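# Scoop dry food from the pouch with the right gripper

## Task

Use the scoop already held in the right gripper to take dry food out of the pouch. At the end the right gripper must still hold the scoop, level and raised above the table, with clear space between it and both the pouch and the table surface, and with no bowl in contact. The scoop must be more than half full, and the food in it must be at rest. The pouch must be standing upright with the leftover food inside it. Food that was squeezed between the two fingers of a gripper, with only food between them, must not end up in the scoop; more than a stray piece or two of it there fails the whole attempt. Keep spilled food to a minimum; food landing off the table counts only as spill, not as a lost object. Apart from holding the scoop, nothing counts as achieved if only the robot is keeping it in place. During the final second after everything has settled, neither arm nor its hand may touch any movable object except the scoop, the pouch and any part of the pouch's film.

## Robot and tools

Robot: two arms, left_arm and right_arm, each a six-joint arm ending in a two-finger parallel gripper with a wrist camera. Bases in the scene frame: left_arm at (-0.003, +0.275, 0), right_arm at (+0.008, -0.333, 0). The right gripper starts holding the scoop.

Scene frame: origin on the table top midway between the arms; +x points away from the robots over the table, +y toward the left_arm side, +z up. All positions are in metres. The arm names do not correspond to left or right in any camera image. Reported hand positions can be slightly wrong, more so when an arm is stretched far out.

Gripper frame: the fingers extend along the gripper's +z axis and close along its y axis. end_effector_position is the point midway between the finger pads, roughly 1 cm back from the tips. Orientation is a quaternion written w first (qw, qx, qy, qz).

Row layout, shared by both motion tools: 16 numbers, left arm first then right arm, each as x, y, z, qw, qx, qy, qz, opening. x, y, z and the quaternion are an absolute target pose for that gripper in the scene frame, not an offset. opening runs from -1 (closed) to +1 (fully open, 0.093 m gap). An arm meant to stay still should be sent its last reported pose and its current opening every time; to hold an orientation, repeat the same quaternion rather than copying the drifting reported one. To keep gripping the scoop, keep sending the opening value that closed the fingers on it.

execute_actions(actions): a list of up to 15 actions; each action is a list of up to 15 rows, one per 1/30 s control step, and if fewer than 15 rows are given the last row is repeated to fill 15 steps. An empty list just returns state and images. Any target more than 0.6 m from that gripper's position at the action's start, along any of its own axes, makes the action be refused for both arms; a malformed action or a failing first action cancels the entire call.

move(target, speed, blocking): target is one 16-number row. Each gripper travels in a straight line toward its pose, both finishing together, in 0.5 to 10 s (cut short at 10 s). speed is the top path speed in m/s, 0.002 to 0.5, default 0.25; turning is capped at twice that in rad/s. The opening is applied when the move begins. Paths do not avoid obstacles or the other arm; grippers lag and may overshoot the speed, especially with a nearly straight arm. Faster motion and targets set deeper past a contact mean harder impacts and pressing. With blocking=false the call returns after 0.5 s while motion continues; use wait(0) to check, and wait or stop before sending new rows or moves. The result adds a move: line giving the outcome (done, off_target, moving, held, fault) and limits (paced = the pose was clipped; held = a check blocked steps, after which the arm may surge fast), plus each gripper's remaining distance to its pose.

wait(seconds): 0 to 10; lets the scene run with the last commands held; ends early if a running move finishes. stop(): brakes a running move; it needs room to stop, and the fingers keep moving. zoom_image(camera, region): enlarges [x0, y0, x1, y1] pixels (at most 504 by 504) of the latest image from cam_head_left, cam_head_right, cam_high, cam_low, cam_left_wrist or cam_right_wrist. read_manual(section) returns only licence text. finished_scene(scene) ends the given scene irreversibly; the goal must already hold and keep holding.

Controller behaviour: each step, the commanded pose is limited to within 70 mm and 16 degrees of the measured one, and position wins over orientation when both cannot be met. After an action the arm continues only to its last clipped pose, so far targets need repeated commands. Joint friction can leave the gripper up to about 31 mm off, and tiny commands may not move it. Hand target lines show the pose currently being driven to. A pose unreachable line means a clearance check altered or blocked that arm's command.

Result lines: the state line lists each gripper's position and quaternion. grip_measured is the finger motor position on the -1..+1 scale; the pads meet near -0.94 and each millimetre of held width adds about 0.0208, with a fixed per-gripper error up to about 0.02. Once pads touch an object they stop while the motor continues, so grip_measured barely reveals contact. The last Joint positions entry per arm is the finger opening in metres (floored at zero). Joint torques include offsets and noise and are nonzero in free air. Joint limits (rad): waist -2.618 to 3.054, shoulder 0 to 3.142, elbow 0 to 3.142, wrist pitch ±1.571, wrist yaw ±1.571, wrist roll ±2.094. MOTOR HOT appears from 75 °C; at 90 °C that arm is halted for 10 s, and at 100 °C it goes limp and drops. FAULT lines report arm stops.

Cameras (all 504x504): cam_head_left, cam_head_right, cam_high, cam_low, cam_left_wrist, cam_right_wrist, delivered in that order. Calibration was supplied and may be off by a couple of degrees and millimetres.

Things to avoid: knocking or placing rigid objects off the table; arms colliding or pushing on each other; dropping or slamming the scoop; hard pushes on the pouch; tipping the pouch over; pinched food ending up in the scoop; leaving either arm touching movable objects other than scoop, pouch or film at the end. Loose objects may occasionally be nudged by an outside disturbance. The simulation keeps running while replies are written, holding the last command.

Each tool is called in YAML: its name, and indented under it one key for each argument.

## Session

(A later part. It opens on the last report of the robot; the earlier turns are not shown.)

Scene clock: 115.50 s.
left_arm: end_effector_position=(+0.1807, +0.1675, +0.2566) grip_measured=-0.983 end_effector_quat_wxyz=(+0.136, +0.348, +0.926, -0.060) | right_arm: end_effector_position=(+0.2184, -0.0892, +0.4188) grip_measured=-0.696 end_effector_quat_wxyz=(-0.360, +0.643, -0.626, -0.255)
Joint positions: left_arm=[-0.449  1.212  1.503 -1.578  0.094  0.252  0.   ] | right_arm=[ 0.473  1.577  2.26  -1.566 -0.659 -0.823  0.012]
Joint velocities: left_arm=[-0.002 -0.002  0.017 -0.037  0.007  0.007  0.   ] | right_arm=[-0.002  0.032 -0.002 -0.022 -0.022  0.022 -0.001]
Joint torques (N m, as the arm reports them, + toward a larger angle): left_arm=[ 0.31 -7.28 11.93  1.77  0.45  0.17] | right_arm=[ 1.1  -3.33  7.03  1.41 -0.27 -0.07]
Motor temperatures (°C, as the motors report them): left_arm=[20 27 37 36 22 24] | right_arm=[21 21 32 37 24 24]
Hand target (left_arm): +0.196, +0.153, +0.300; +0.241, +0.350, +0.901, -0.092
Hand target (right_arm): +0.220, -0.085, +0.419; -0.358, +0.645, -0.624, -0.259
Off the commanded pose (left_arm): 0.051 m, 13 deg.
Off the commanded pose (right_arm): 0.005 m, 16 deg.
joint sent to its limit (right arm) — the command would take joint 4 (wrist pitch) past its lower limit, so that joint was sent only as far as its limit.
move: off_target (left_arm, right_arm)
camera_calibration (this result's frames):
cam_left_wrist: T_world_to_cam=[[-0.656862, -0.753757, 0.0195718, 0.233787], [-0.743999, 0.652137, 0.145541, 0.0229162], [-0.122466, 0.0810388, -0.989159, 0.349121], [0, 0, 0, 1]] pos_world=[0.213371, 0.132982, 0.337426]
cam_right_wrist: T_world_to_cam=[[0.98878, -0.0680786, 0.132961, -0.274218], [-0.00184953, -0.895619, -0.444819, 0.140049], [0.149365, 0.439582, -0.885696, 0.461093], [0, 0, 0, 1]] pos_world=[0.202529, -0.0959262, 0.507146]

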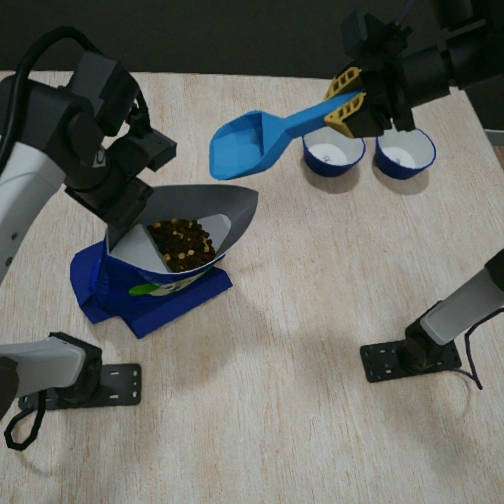

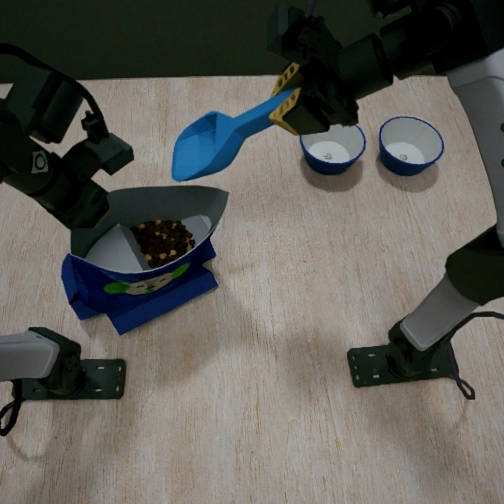

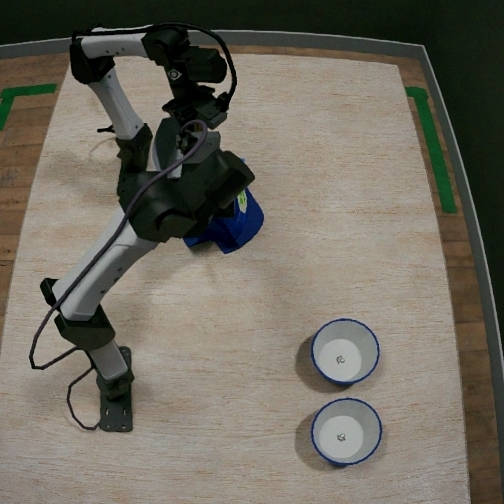

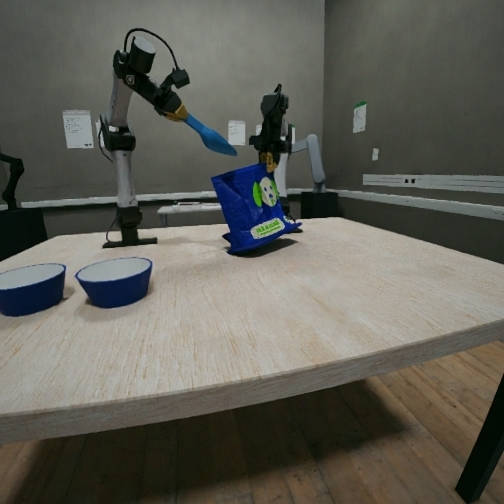

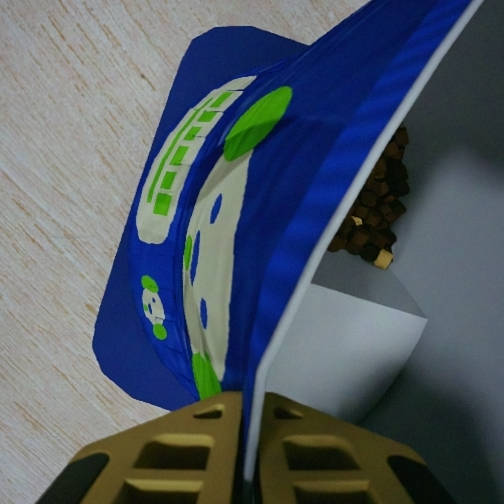

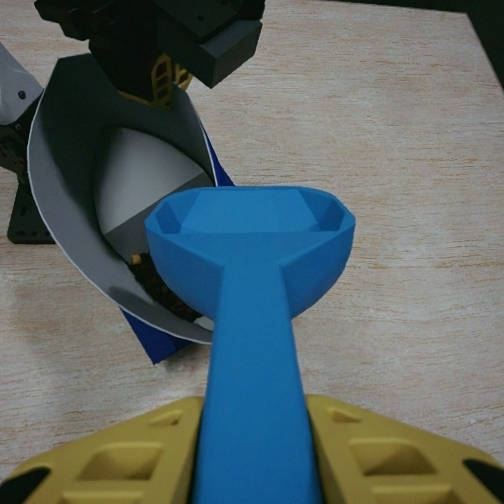

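move:
  target: [0.26,0.17,0.30,0.171,0.594,0.774,-0.132,-1, 0.2,-0.14,0.42,0.36,-0.643,0.626,0.255,-1]
  speed: 0.06

Scene clock: 129.43 s.
left_arm: end_effector_position=(+0.2613, +0.1853, +0.2577) grip_measured=-0.983 end_effector_quat_wxyz=(+0.155, +0.580, +0.796, -0.082) | right_arm: end_effector_position=(+0.2052, -0.1372, +0.4176) grip_measured=-0.696 end_effector_quat_wxyz=(-0.392, +0.624, -0.631, -0.242)
Joint positions: left_arm=[-0.15   1.497  1.714 -1.58   0.287  1.074  0.   ] | right_arm=[ 0.3    1.4    2.068 -1.566 -0.743 -0.931  0.012]
Joint velocities: left_arm=[-0.002 -0.012  0.017 -0.037 -0.022  0.037  0.   ] | right_arm=[-0.002 -0.022 -0.002 -0.007 -0.051 -0.022  0.   ]
Joint torques (N m, as the arm reports them, + toward a larger angle): left_arm=[  0.61 -10.57  11.93   0.71   1.18   0.18] | right_arm=[-0.6  -4.36  4.26  1.36 -0.43 -0.17]
Motor temperatures (°C, as the motors report them): left_arm=[20 28 42 36 23 24] | right_arm=[21 22 31 34 24 24]
Hand target (left_arm): +0.258, +0.171, +0.298; +0.233, +0.583, +0.772, -0.101
Hand target (right_arm): +0.200, -0.139, +0.419; -0.396, +0.625, -0.626, -0.247
Off the commanded pose (left_arm): 0.045 m, 7 deg.
Off the commanded pose (right_arm): 0.006 m, 5 deg.
joint sent to its limit (left arm) — the command would take joint 4 (wrist pitch) past its lower limit, so that joint was sent only as far as its limit.
joint sent to its limit (right arm) — the command would take joint 4 (wrist pitch) past its lower limit, so that joint was sent only as far as its limit.
move: off_target (left_arm, right_arm)
camera_calibration (this result's frames):
cam_left_wrist: T_world_to_cam=[[-0.946594, -0.31903, -0.0466815, 0.312396], [-0.32214, 0.941897, 0.0951648, -0.0797841], [0.0136087, 0.10512, -0.994366, 0.319963], [0, 0, 0, 1]] pos_world=[0.265656, 0.141178, 0.340336]
cam_right_wrist: T_world_to_cam=[[0.976596, -0.128734, 0.172302, -0.28651], [-0.0317511, -0.878611, -0.476481, 0.1182], [0.212726, 0.459859, -0.862135, 0.463055], [0, 0, 0, 1]] pos_world=[0.185054, -0.145972, 0.504902]

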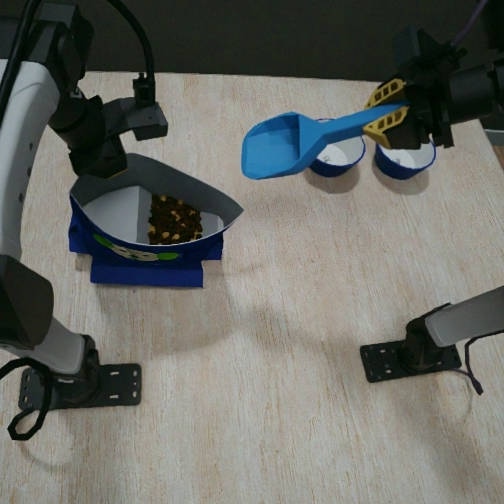

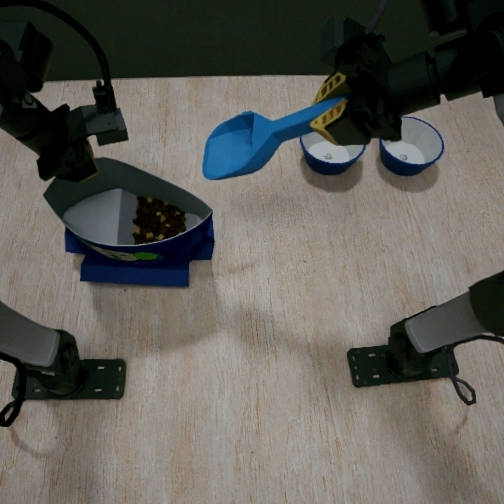

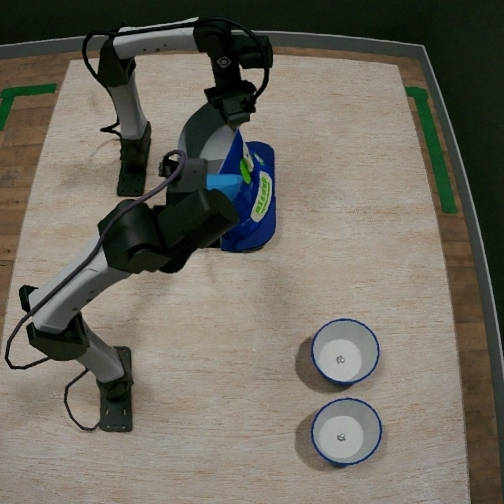

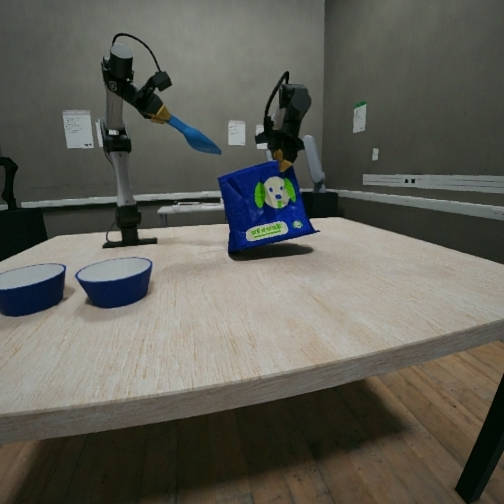

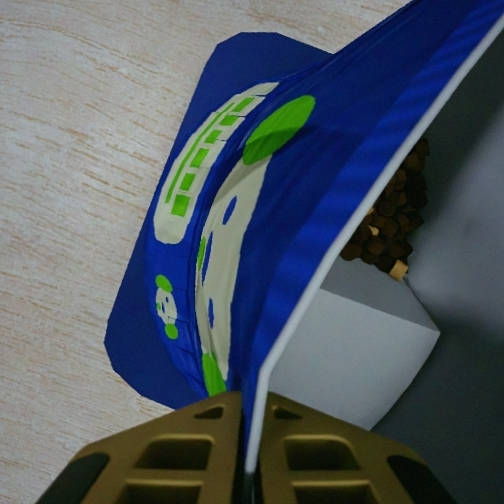

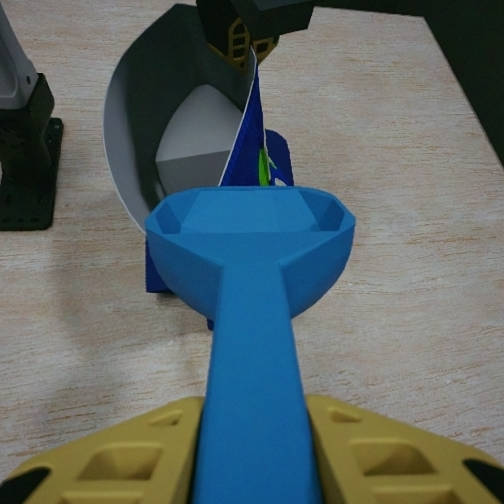

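move:
  target: [0.26,0.17,0.30,0.171,0.594,0.774,-0.132,-1, 0.158,-0.05,0.40,0.28,-0.539,0.77,0.196,-1]
  speed: 0.15

Scene clock: 140.43 s.
left_arm: end_effector_position=(+0.2650, +0.1844, +0.2517) grip_measured=-0.983 end_effector_quat_wxyz=(+0.146, +0.579, +0.797, -0.090) | right_arm: end_effector_position=(+0.1600, -0.0526, +0.3964) grip_measured=-0.696 end_effector_quat_wxyz=(+0.285, -0.538, +0.767, +0.203)
Joint positions: left_arm=[-0.146  1.522  1.714 -1.58   0.295  1.079  0.   ] | right_arm=[ 0.931  1.545  2.239 -1.565 -0.157 -0.177  0.012]
Joint velocities: left_arm=[ 0.007 -0.027 -0.002 -0.051  0.007 -0.007  0.   ] | right_arm=[-0.002 -0.012  0.007  0.051 -0.051 -0.022  0.001]
Joint torques (N m, as the arm reports them, + toward a larger angle): left_arm=[  0.2  -13.55  11.55   0.68   1.03   0.18] | right_arm=[ 1.17 -3.7   7.4   1.55  0.03 -0.03]
Motor temperatures (°C, as the motors report them): left_arm=[20 29 44 34 24 24] | right_arm=[21 23 30 34 24 24]
Hand target (left_arm): +0.258, +0.172, +0.297; +0.231, +0.584, +0.772, -0.098
Hand target (right_arm): +0.159, -0.050, +0.400; +0.289, -0.536, +0.766, +0.205
Off the commanded pose (left_arm): 0.051 m, 6 deg.
Off the commanded pose (right_arm): 0.005 m, 1 deg.
joint sent to its limit (left arm) — the command would take joint 4 (wrist pitch) past its lower limit, so that joint was sent only as far as its limit.
joint sent to its limit (right arm) — the command would take joint 4 (wrist pitch) past its lower limit, so that joint was sent only as far as its limit.
move: off_target (left_arm)
camera_calibration (this result's frames):
cam_left_wrist: T_world_to_cam=[[-0.94822, -0.316812, -0.0225738, 0.309312], [-0.317451, 0.943045, 0.0994546, -0.0797304], [-0.0102203, 0.101471, -0.994786, 0.321166], [0, 0, 0, 1]] pos_world=[0.271267, 0.140594, 0.334403]
cam_right_wrist: T_world_to_cam=[[0.931495, -0.363605, -0.0104261, -0.160494], [-0.353085, -0.896909, -0.266243, 0.148072], [0.0874562, 0.251686, -0.963849, 0.464872], [0, 0, 0, 1]] pos_world=[0.161126, -0.0425506, 0.485816]

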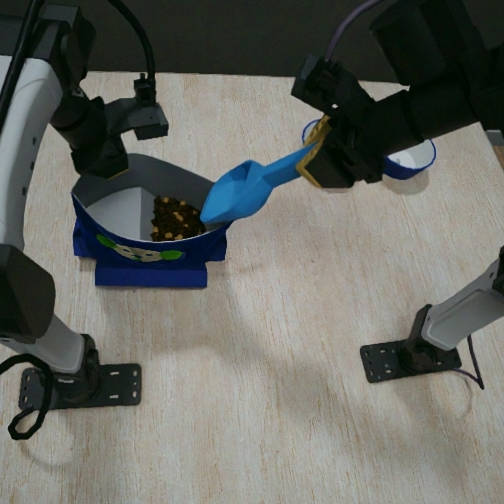

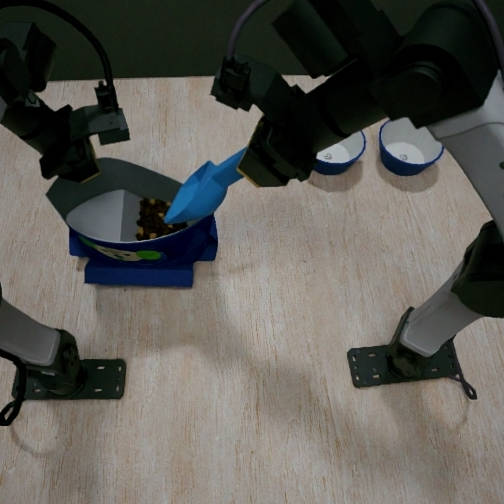

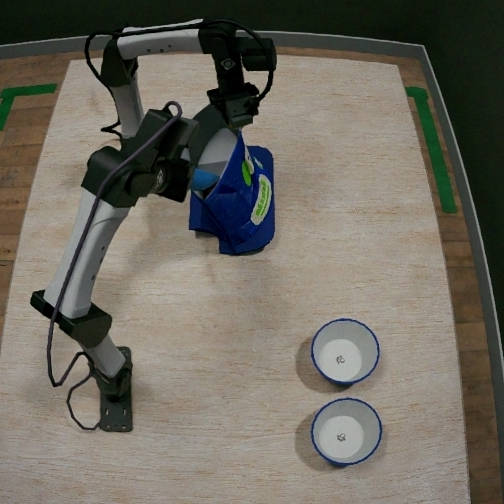

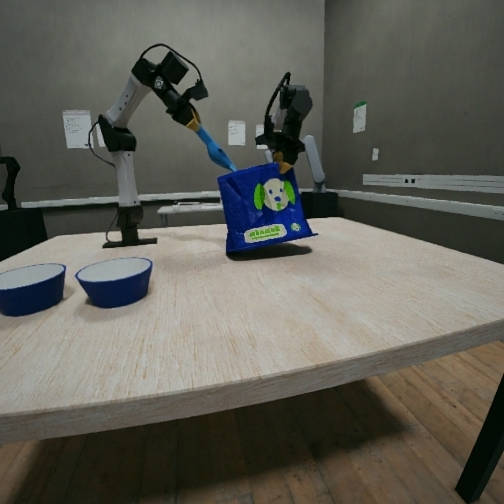

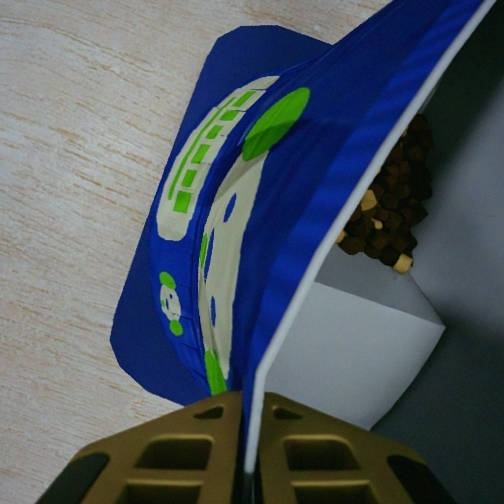

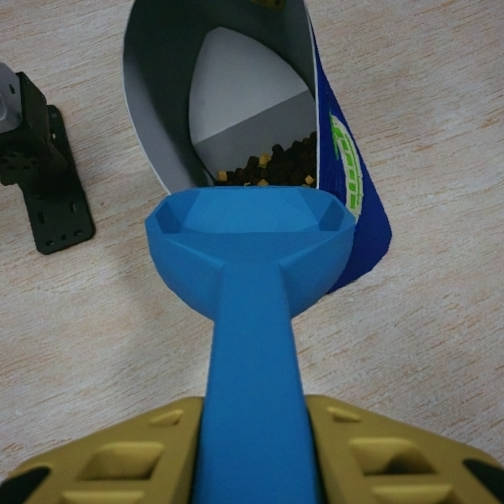

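move:
  target: [0.26,0.17,0.31,0.171,0.594,0.774,-0.132,-1, 0.158,-0.005,0.34,0.226,-0.552,0.787,0.158,-1]
  speed: 0.06

Scene clock: 145.43 s.
left_arm: end_effector_position=(+0.2669, +0.1835, +0.2574) grip_measured=-0.983 end_effector_quat_wxyz=(+0.156, +0.580, +0.795, -0.088) | right_arm: end_effector_position=(+0.1607, -0.0071, +0.3509) grip_measured=-0.696 end_effector_quat_wxyz=(+0.241, -0.549, +0.782, +0.167)
Joint positions: left_arm=[-0.146  1.52   1.733 -1.58   0.299  1.079  0.   ] | right_arm=[ 1.042  1.66   2.189 -1.508 -0.067 -0.104  0.012]
Joint velocities: left_arm=[ 0.002  0.002  0.007 -0.007  0.007 -0.022  0.   ] | right_arm=[-0.007 -0.007 -0.002  0.007  0.022  0.037 -0.001]
Joint torques (N m, as the arm reports them, + toward a larger angle): left_arm=[  0.22 -14.22  11.98   0.71   0.99   0.09] | right_arm=[ 1.17 -5.19  4.93  1.38  0.06 -0.04]
Motor temperatures (°C, as the motors report them): left_arm=[20 31 45 33 24 24] | right_arm=[21 23 30 34 24 24]
Hand target (left_arm): +0.258, +0.172, +0.306; +0.245, +0.581, +0.771, -0.091
Hand target (right_arm): +0.159, -0.005, +0.340; +0.225, -0.552, +0.787, +0.159
Off the commanded pose (left_arm): 0.055 m, 6 deg.
Off the commanded pose (right_arm): 0.011 m, 2 deg.
joint sent to its limit (left arm) — the command would take joint 4 (wrist pitch) past its lower limit, so that joint was sent only as far as its limit.
move: off_target (left_arm, right_arm)
camera_calibration (this result's frames):
cam_left_wrist: T_world_to_cam=[[-0.947881, -0.316267, -0.0386851, 0.314812], [-0.318493, 0.943963, 0.0865842, -0.0753943], [0.00913359, 0.0943924, -0.995493, 0.323266], [0, 0, 0, 1]] pos_world=[0.271439, 0.14022, 0.340515]
cam_right_wrist: T_world_to_cam=[[0.930415, -0.366509, 0.0000340457, -0.148588], [-0.362377, -0.919938, -0.149656, 0.137457], [0.0548816, 0.13923, -0.988738, 0.422716], [0, 0, 0, 1]] pos_world=[0.16486, 0.0131385, 0.438532]

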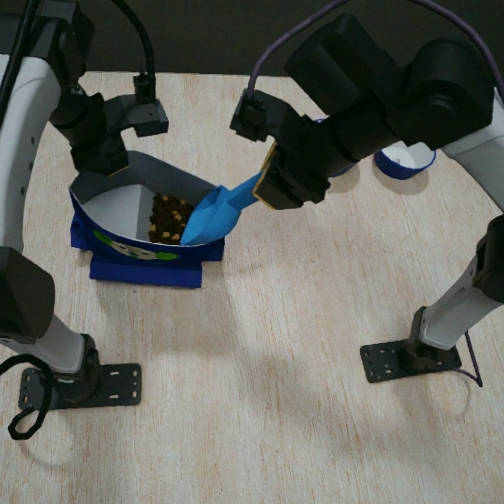

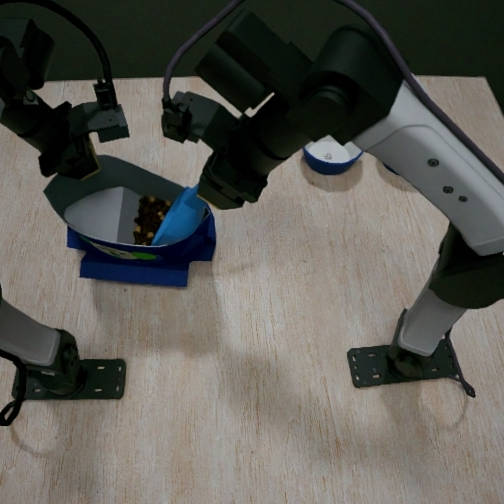

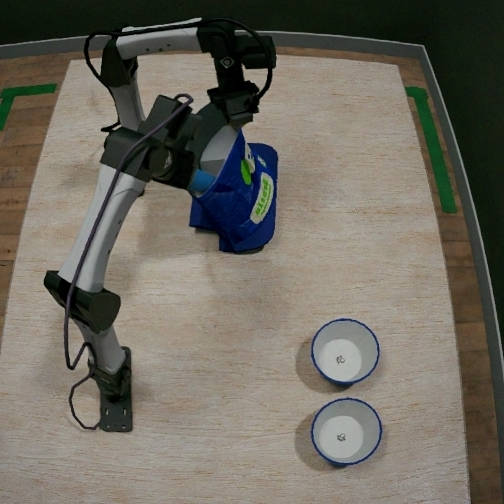

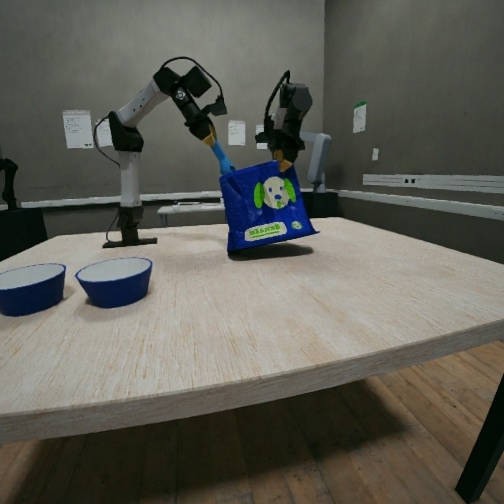

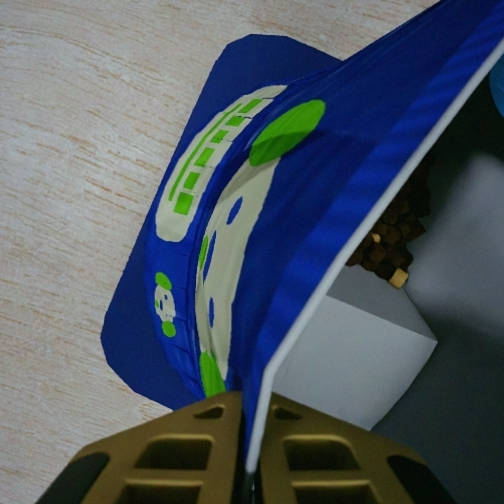

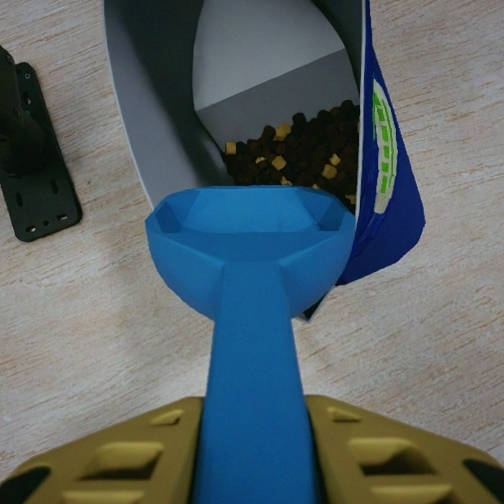

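move:
  target: [0.26,0.17,0.31,0.171,0.594,0.774,-0.132,-1, 0.21,0.01,0.285,0.201,-0.608,0.751,0.163,-1]
  speed: 0.06

Scene clock: 152.60 s.
left_arm: end_effector_position=(+0.2674, +0.1851, +0.2550) grip_measured=-0.983 end_effector_quat_wxyz=(+0.151, +0.580, +0.796, -0.085) | right_arm: end_effector_position=(+0.2047, +0.0111, +0.2935) grip_measured=-0.696 end_effector_quat_wxyz=(+0.207, -0.607, +0.749, +0.169)
Joint positions: left_arm=[-0.146  1.524  1.73  -1.58   0.289  1.079  0.   ] | right_arm=[ 0.906  1.731  2.024 -1.358 -0.203 -0.345  0.012]
Joint velocities: left_arm=[ 0.002 -0.007 -0.002 -0.037  0.022  0.037  0.   ] | right_arm=[-0.012  0.002  0.007 -0.11   0.022 -0.007 -0.001]
Joint torques (N m, as the arm reports them, + toward a larger angle): left_arm=[  0.26 -14.82  12.05   0.69   1.07   0.1 ] | right_arm=[-0.78 -6.92  5.98  1.34 -0.05 -0.2 ]
Motor temperatures (°C, as the motors report them): left_arm=[20 33 46 33 24 24] | right_arm=[21 24 30 33 24 24]
Hand target (left_arm): +0.257, +0.172, +0.306; +0.244, +0.582, +0.770, -0.091
Hand target (right_arm): +0.210, +0.010, +0.285; +0.201, -0.608, +0.750, +0.163
Off the commanded pose (left_arm): 0.058 m, 7 deg.
Off the commanded pose (right_arm): 0.010 m, 1 deg.
joint sent to its limit (left arm) — the command would take joint 4 (wrist pitch) past its lower limit, so that joint was sent only as far as its limit.
move: off_target (left_arm)
camera_calibration (this result's frames):
cam_left_wrist: T_world_to_cam=[[-0.947447, -0.317783, -0.0368437, 0.315462], [-0.319895, 0.942285, 0.0988281, -0.0789402], [0.00331135, 0.10542, -0.994422, 0.319941], [0, 0, 0, 1]] pos_world=[0.272572, 0.140904, 0.33758]
cam_right_wrist: T_world_to_cam=[[0.972201, -0.234126, -0.00333575, -0.191865], [-0.23333, -0.967507, -0.0973982, 0.120364], [0.0195761, 0.095469, -0.99524, 0.370577], [0, 0, 0, 1]] pos_world=[0.207361, 0.0361542, 0.379897]

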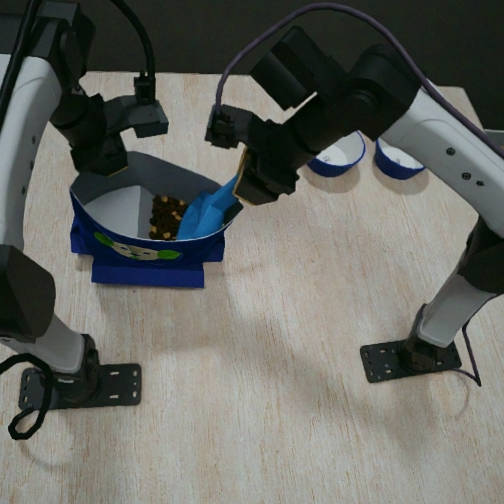

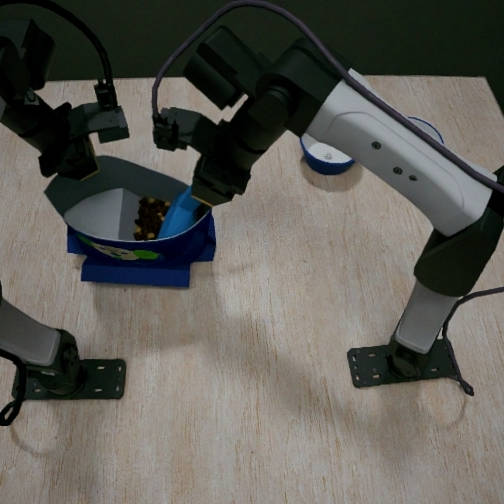

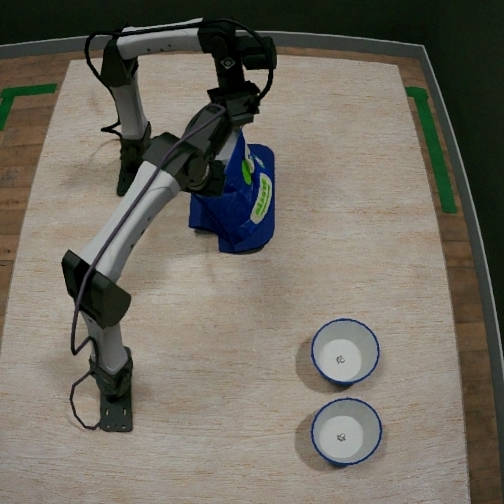

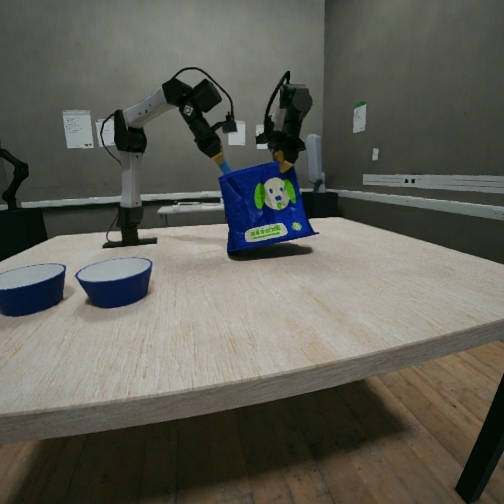

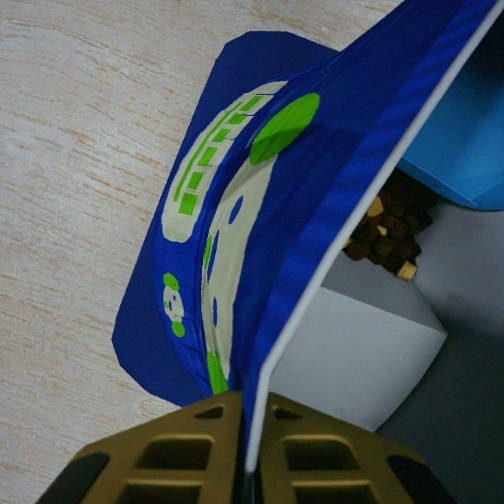

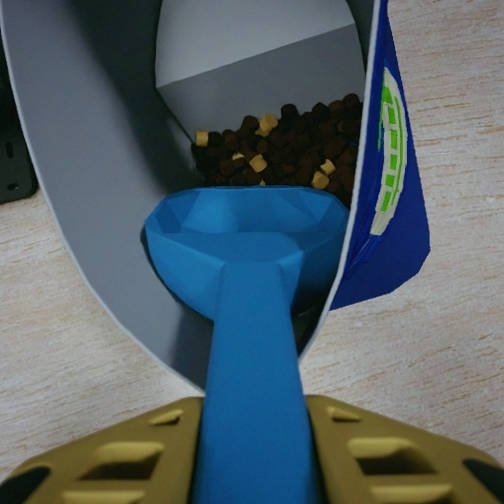

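move:
  target: [0.26,0.17,0.31,0.171,0.594,0.774,-0.132,-1, 0.228,0.018,0.225,0.201,-0.608,0.751,0.163,-1]
  speed: 0.04

Scene clock: 158.30 s.
left_arm: end_effector_position=(+0.2674, +0.1886, +0.2531) grip_measured=-0.983 end_effector_quat_wxyz=(+0.145, +0.580, +0.798, -0.076) | right_arm: end_effector_position=(+0.2239, +0.0248, +0.2514) grip_measured=-0.696 end_effector_quat_wxyz=(+0.229, -0.607, +0.739, +0.181)
Joint positions: left_arm=[-0.146  1.523  1.725 -1.58   0.267  1.079  0.   ] | right_arm=[ 0.876  1.692  1.769 -1.097 -0.23  -0.376  0.012]
Joint velocities: left_arm=[ 0.002 -0.002 -0.022 -0.051 -0.007 -0.051  0.   ] | right_arm=[ 0.002  0.007  0.012 -0.022  0.051  0.007 -0.001]
Joint torques (N m, as the arm reports them, + toward a larger angle): left_arm=[  0.29 -14.88  12.3    0.69   1.23   0.13] | right_arm=[-0.71 -6.18  4.5   1.32  0.06 -0.18]
Motor temperatures (°C, as the motors report them): left_arm=[20 34 47 33 24 24] | right_arm=[21 25 30 33 24 24]
Hand target (left_arm): +0.257, +0.172, +0.306; +0.245, +0.583, +0.769, -0.089
Hand target (right_arm): +0.228, +0.018, +0.226; +0.200, -0.608, +0.751, +0.163
Off the commanded pose (left_arm): 0.060 m, 8 deg.
Off the commanded pose (right_arm): 0.028 m, 4 deg.
joint sent to its limit (left arm) — the command would take joint 4 (wrist pitch) past its lower limit, so that joint was sent only as far as its limit.
move: off_target (left_arm, right_arm)
camera_calibration (this result's frames):
cam_left_wrist: T_world_to_cam=[[-0.946098, -0.32089, -0.0439084, 0.318497], [-0.323866, 0.938585, 0.119034, -0.085492], [0.00301498, 0.126838, -0.991919, 0.313141], [0, 0, 0, 1]] pos_world=[0.272697, 0.142726, 0.334772]
cam_right_wrist: T_world_to_cam=[[0.974389, -0.224716, 0.00827445, -0.211168], [-0.221069, -0.964016, -0.147654, 0.143785], [0.0411568, 0.142043, -0.989004, 0.319491], [0, 0, 0, 1]] pos_world=[0.224397, 0.0457768, 0.338956]

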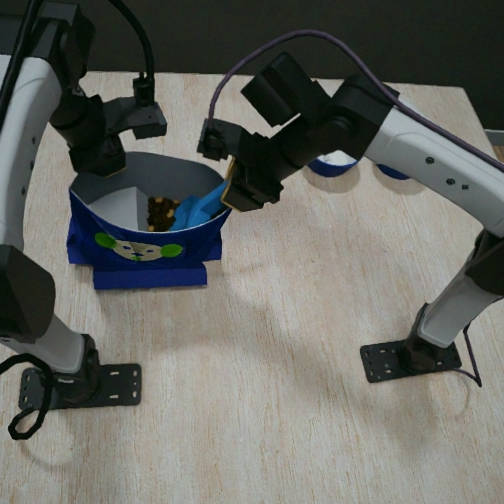

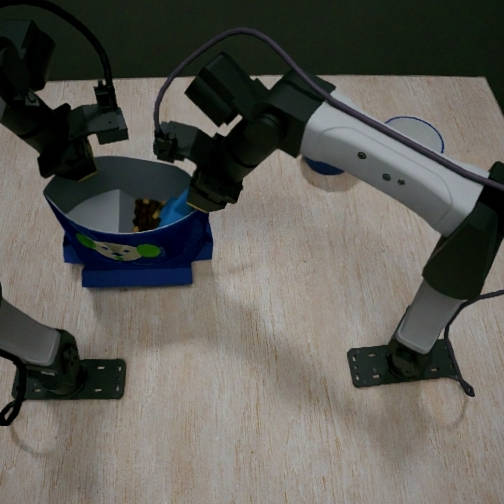

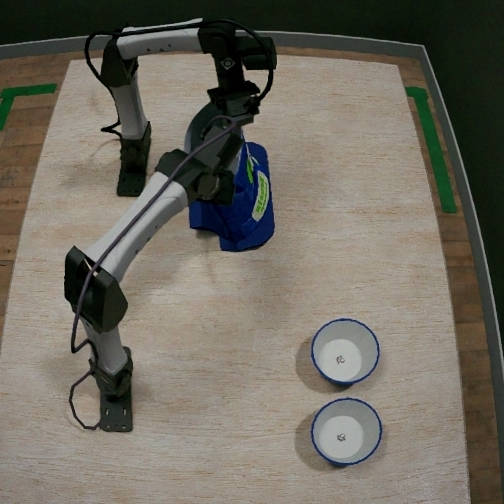

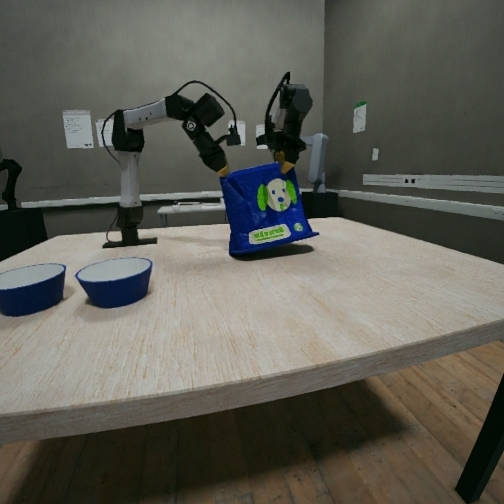

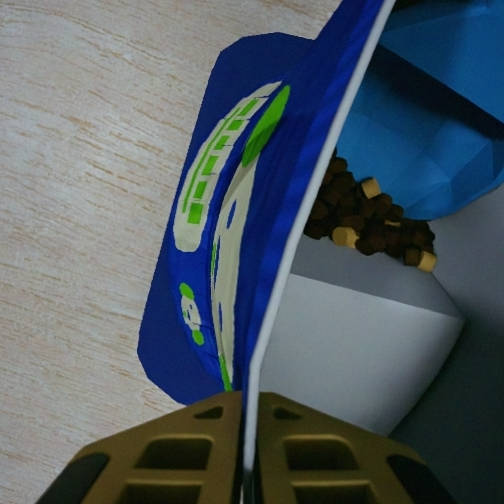

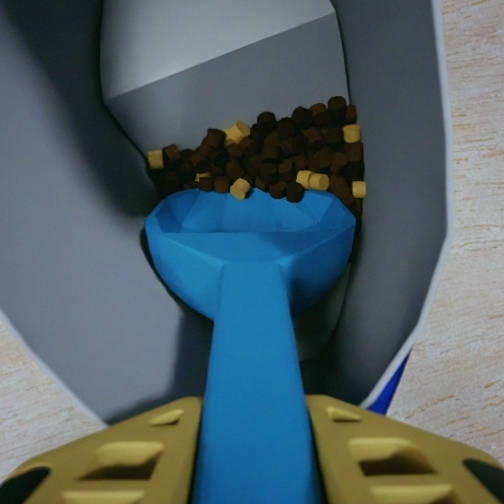

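move:
  target: [0.26,0.17,0.31,0.171,0.594,0.774,-0.132,-1, 0.244,0.015,0.295,0.112,-0.687,0.71,0.108,-1]
  speed: 0.05

move:
  target: [0.26,0.17,0.31,0.171,0.594,0.774,-0.132,-1, 0.244,0.03,0.23,0.112,-0.687,0.71,0.108,-1]
  speed: 0.04

Scene clock: 171.83 s.
left_arm: end_effector_position=(+0.2672, +0.1864, +0.2574) grip_measured=-0.983 end_effector_quat_wxyz=(+0.154, +0.580, +0.796, -0.080) | right_arm: end_effector_position=(+0.2328, +0.0203, +0.2879) grip_measured=-0.696 end_effector_quat_wxyz=(+0.176, -0.676, +0.701, +0.143)
Joint positions: left_arm=[-0.145  1.518  1.733 -1.58   0.284  1.079  0.   ] | right_arm=[ 0.854  1.965  2.361 -1.566 -0.227 -0.575  0.012]
Joint velocities: left_arm=[-0.012  0.012 -0.012  0.007  0.007 -0.007  0.   ] | right_arm=[-0.022 -0.002  0.002  0.007  0.007 -0.066 -0.   ]
Joint torques (N m, as the arm reports them, + toward a larger angle): left_arm=[  0.14 -14.1   11.95   0.71   1.11   0.11] | right_arm=[-1.38 -9.4   8.36  1.07  0.12 -0.17]
Motor temperatures (°C, as the motors report them): left_arm=[20 37 50 32 25 24] | right_arm=[21 27 30 33 24 24]
Hand target (left_arm): +0.257, +0.172, +0.307; +0.245, +0.582, +0.770, -0.090
Hand target (right_arm): +0.243, +0.014, +0.294; -0.191, +0.671, -0.705, -0.129
Off the commanded pose (left_arm): 0.056 m, 7 deg.
Off the commanded pose (right_arm): 0.014 m, 9 deg.
joint sent to its limit (left arm) — the command would take joint 4 (wrist pitch) past its lower limit, so that joint was sent only as far as its limit.
joint sent to its limit (right arm) — the command would take joint 4 (wrist pitch) past its lower limit, so that joint was sent only as far as its limit.
move: off_target (left_arm, right_arm)
camera_calibration (this result's frames):
cam_left_wrist: T_world_to_cam=[[-0.946171, -0.32008, -0.0480473, 0.318766], [-0.323382, 0.941086, 0.0988964, -0.0793564], [0.0135618, 0.109111, -0.993937, 0.31862], [0, 0, 0, 1]] pos_world=[0.271623, 0.141947, 0.339852]
cam_right_wrist: T_world_to_cam=[[0.996471, -0.0742398, 0.0391624, -0.238195], [-0.0738038, -0.997195, -0.0124666, 0.0742515], [0.039978, 0.00953226, -0.999155, 0.361706], [0, 0, 0, 1]] pos_world=[0.228375, 0.0529118, 0.371654]

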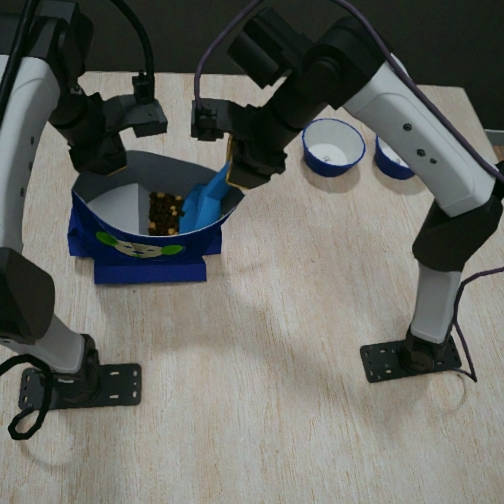

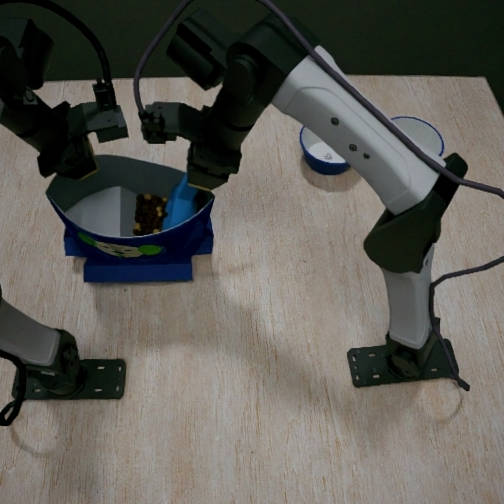

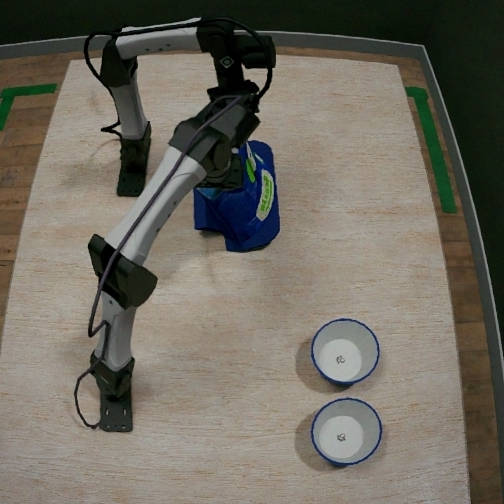

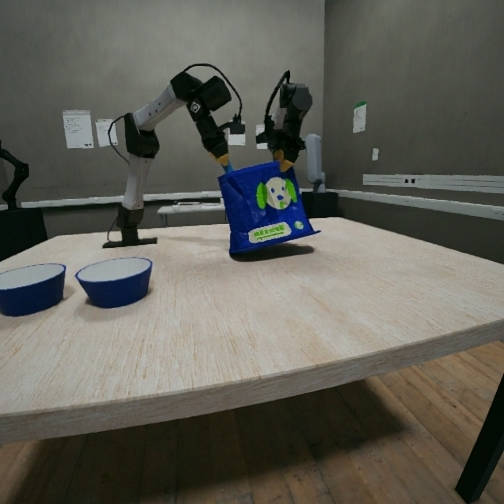

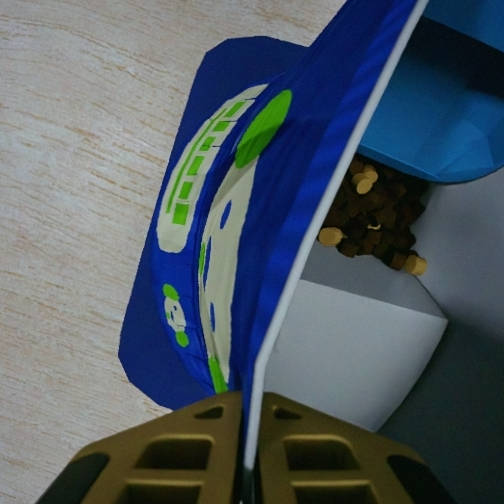

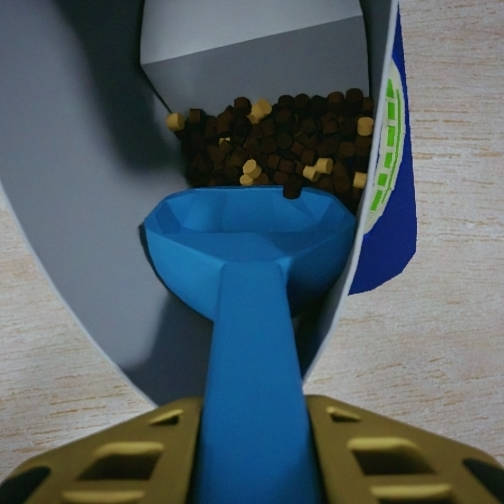

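Scene clock: 173.93 s.
left_arm: end_effector_position=(+0.2680, +0.1882, +0.2524) grip_measured=-0.983 end_effector_quat_wxyz=(+0.145, +0.578, +0.799, -0.080) | right_arm: end_effector_position=(+0.2419, +0.0306, +0.2626) grip_measured=-0.696 end_effector_quat_wxyz=(+0.155, -0.681, +0.703, +0.132)
Joint positions: left_arm=[-0.143  1.527  1.725 -1.58   0.275  1.079  0.   ] | right_arm=[ 0.857  2.024  2.35  -1.544 -0.214 -0.585  0.012]
Joint velocities: left_arm=[-0.012  0.002  0.012  0.007 -0.066  0.007  0.   ] | right_arm=[-0.002 -0.002 -0.002  0.051  0.051  0.022 -0.001]
Joint torques (N m, as the arm reports them, + toward a larger angle): left_arm=[  0.06 -15.22  12.25   0.68   1.17   0.13] | right_arm=[ 1.06 -6.07  4.49  0.89  0.18 -0.18]
Motor temperatures (°C, as the motors report them): left_arm=[20 37 50 32 25 24] | right_arm=[21 27 30 32 24 24]
Hand target (left_arm): +0.257, +0.172, +0.306; +0.244, +0.583, +0.770, -0.090
Hand target (right_arm): +0.243, +0.029, +0.231; -0.111, +0.688, -0.709, -0.109
Off the commanded pose (left_arm): 0.061 m, 7 deg.
Off the commanded pose (right_arm): 0.033 m, 6 deg.
joint sent to its limit (left arm) — the command would take joint 4 (wrist pitch) past its lower limit, so that joint was sent only as far as its limit.
move: off_target (left_arm, right_arm)
camera_calibration (this result's frames):
cam_left_wrist: T_world_to_cam=[[-0.945696, -0.322989, -0.0365735, 0.317342], [-0.325043, 0.938798, 0.114045, -0.0832655], [-0.00249996, 0.119739, -0.992802, 0.315497], [0, 0, 0, 1]] pos_world=[0.273833, 0.14289, 0.334328]
cam_right_wrist: T_world_to_cam=[[0.997446, -0.0658772, 0.0276096, -0.24304], [-0.0667792, -0.997218, 0.0331302, 0.0711676], [0.0253502, -0.0348893, -0.99907, 0.34084], [0, 0, 0, 1]] pos_world=[0.238531, 0.0668505, 0.344875]

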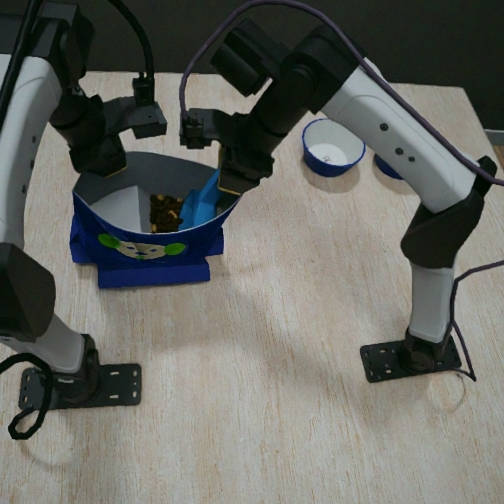

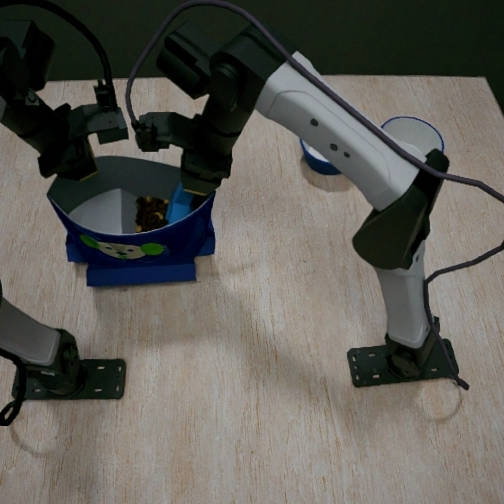

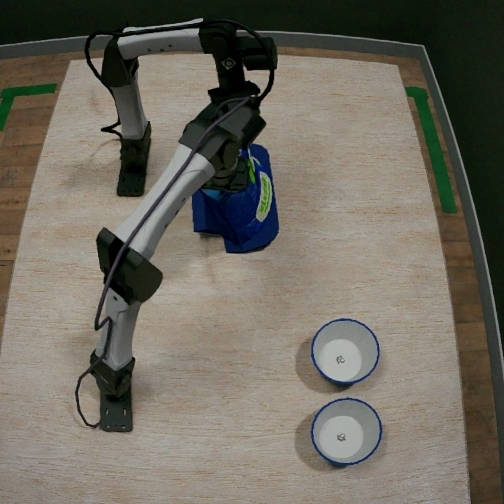

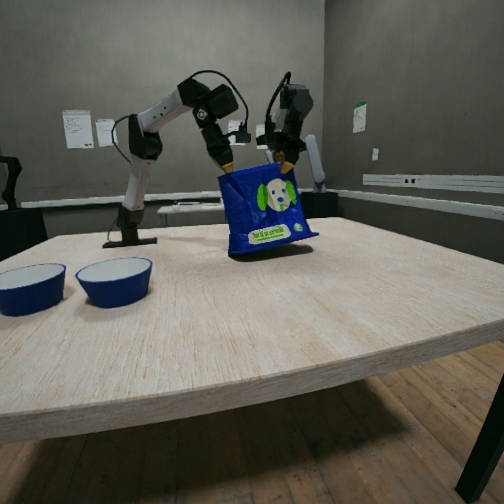

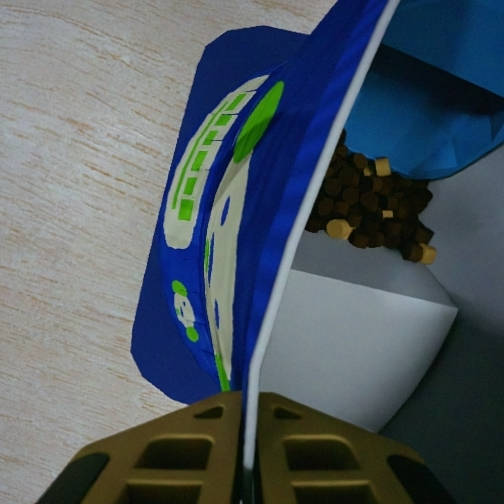

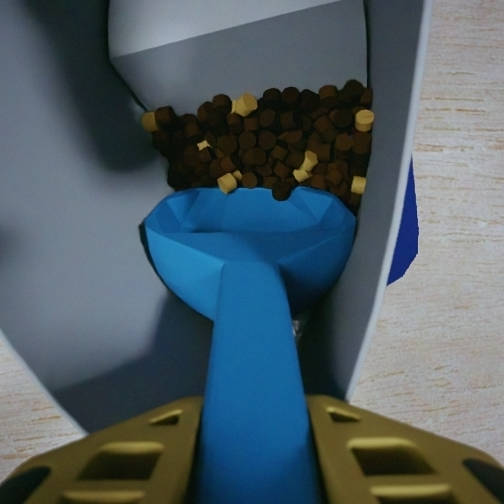

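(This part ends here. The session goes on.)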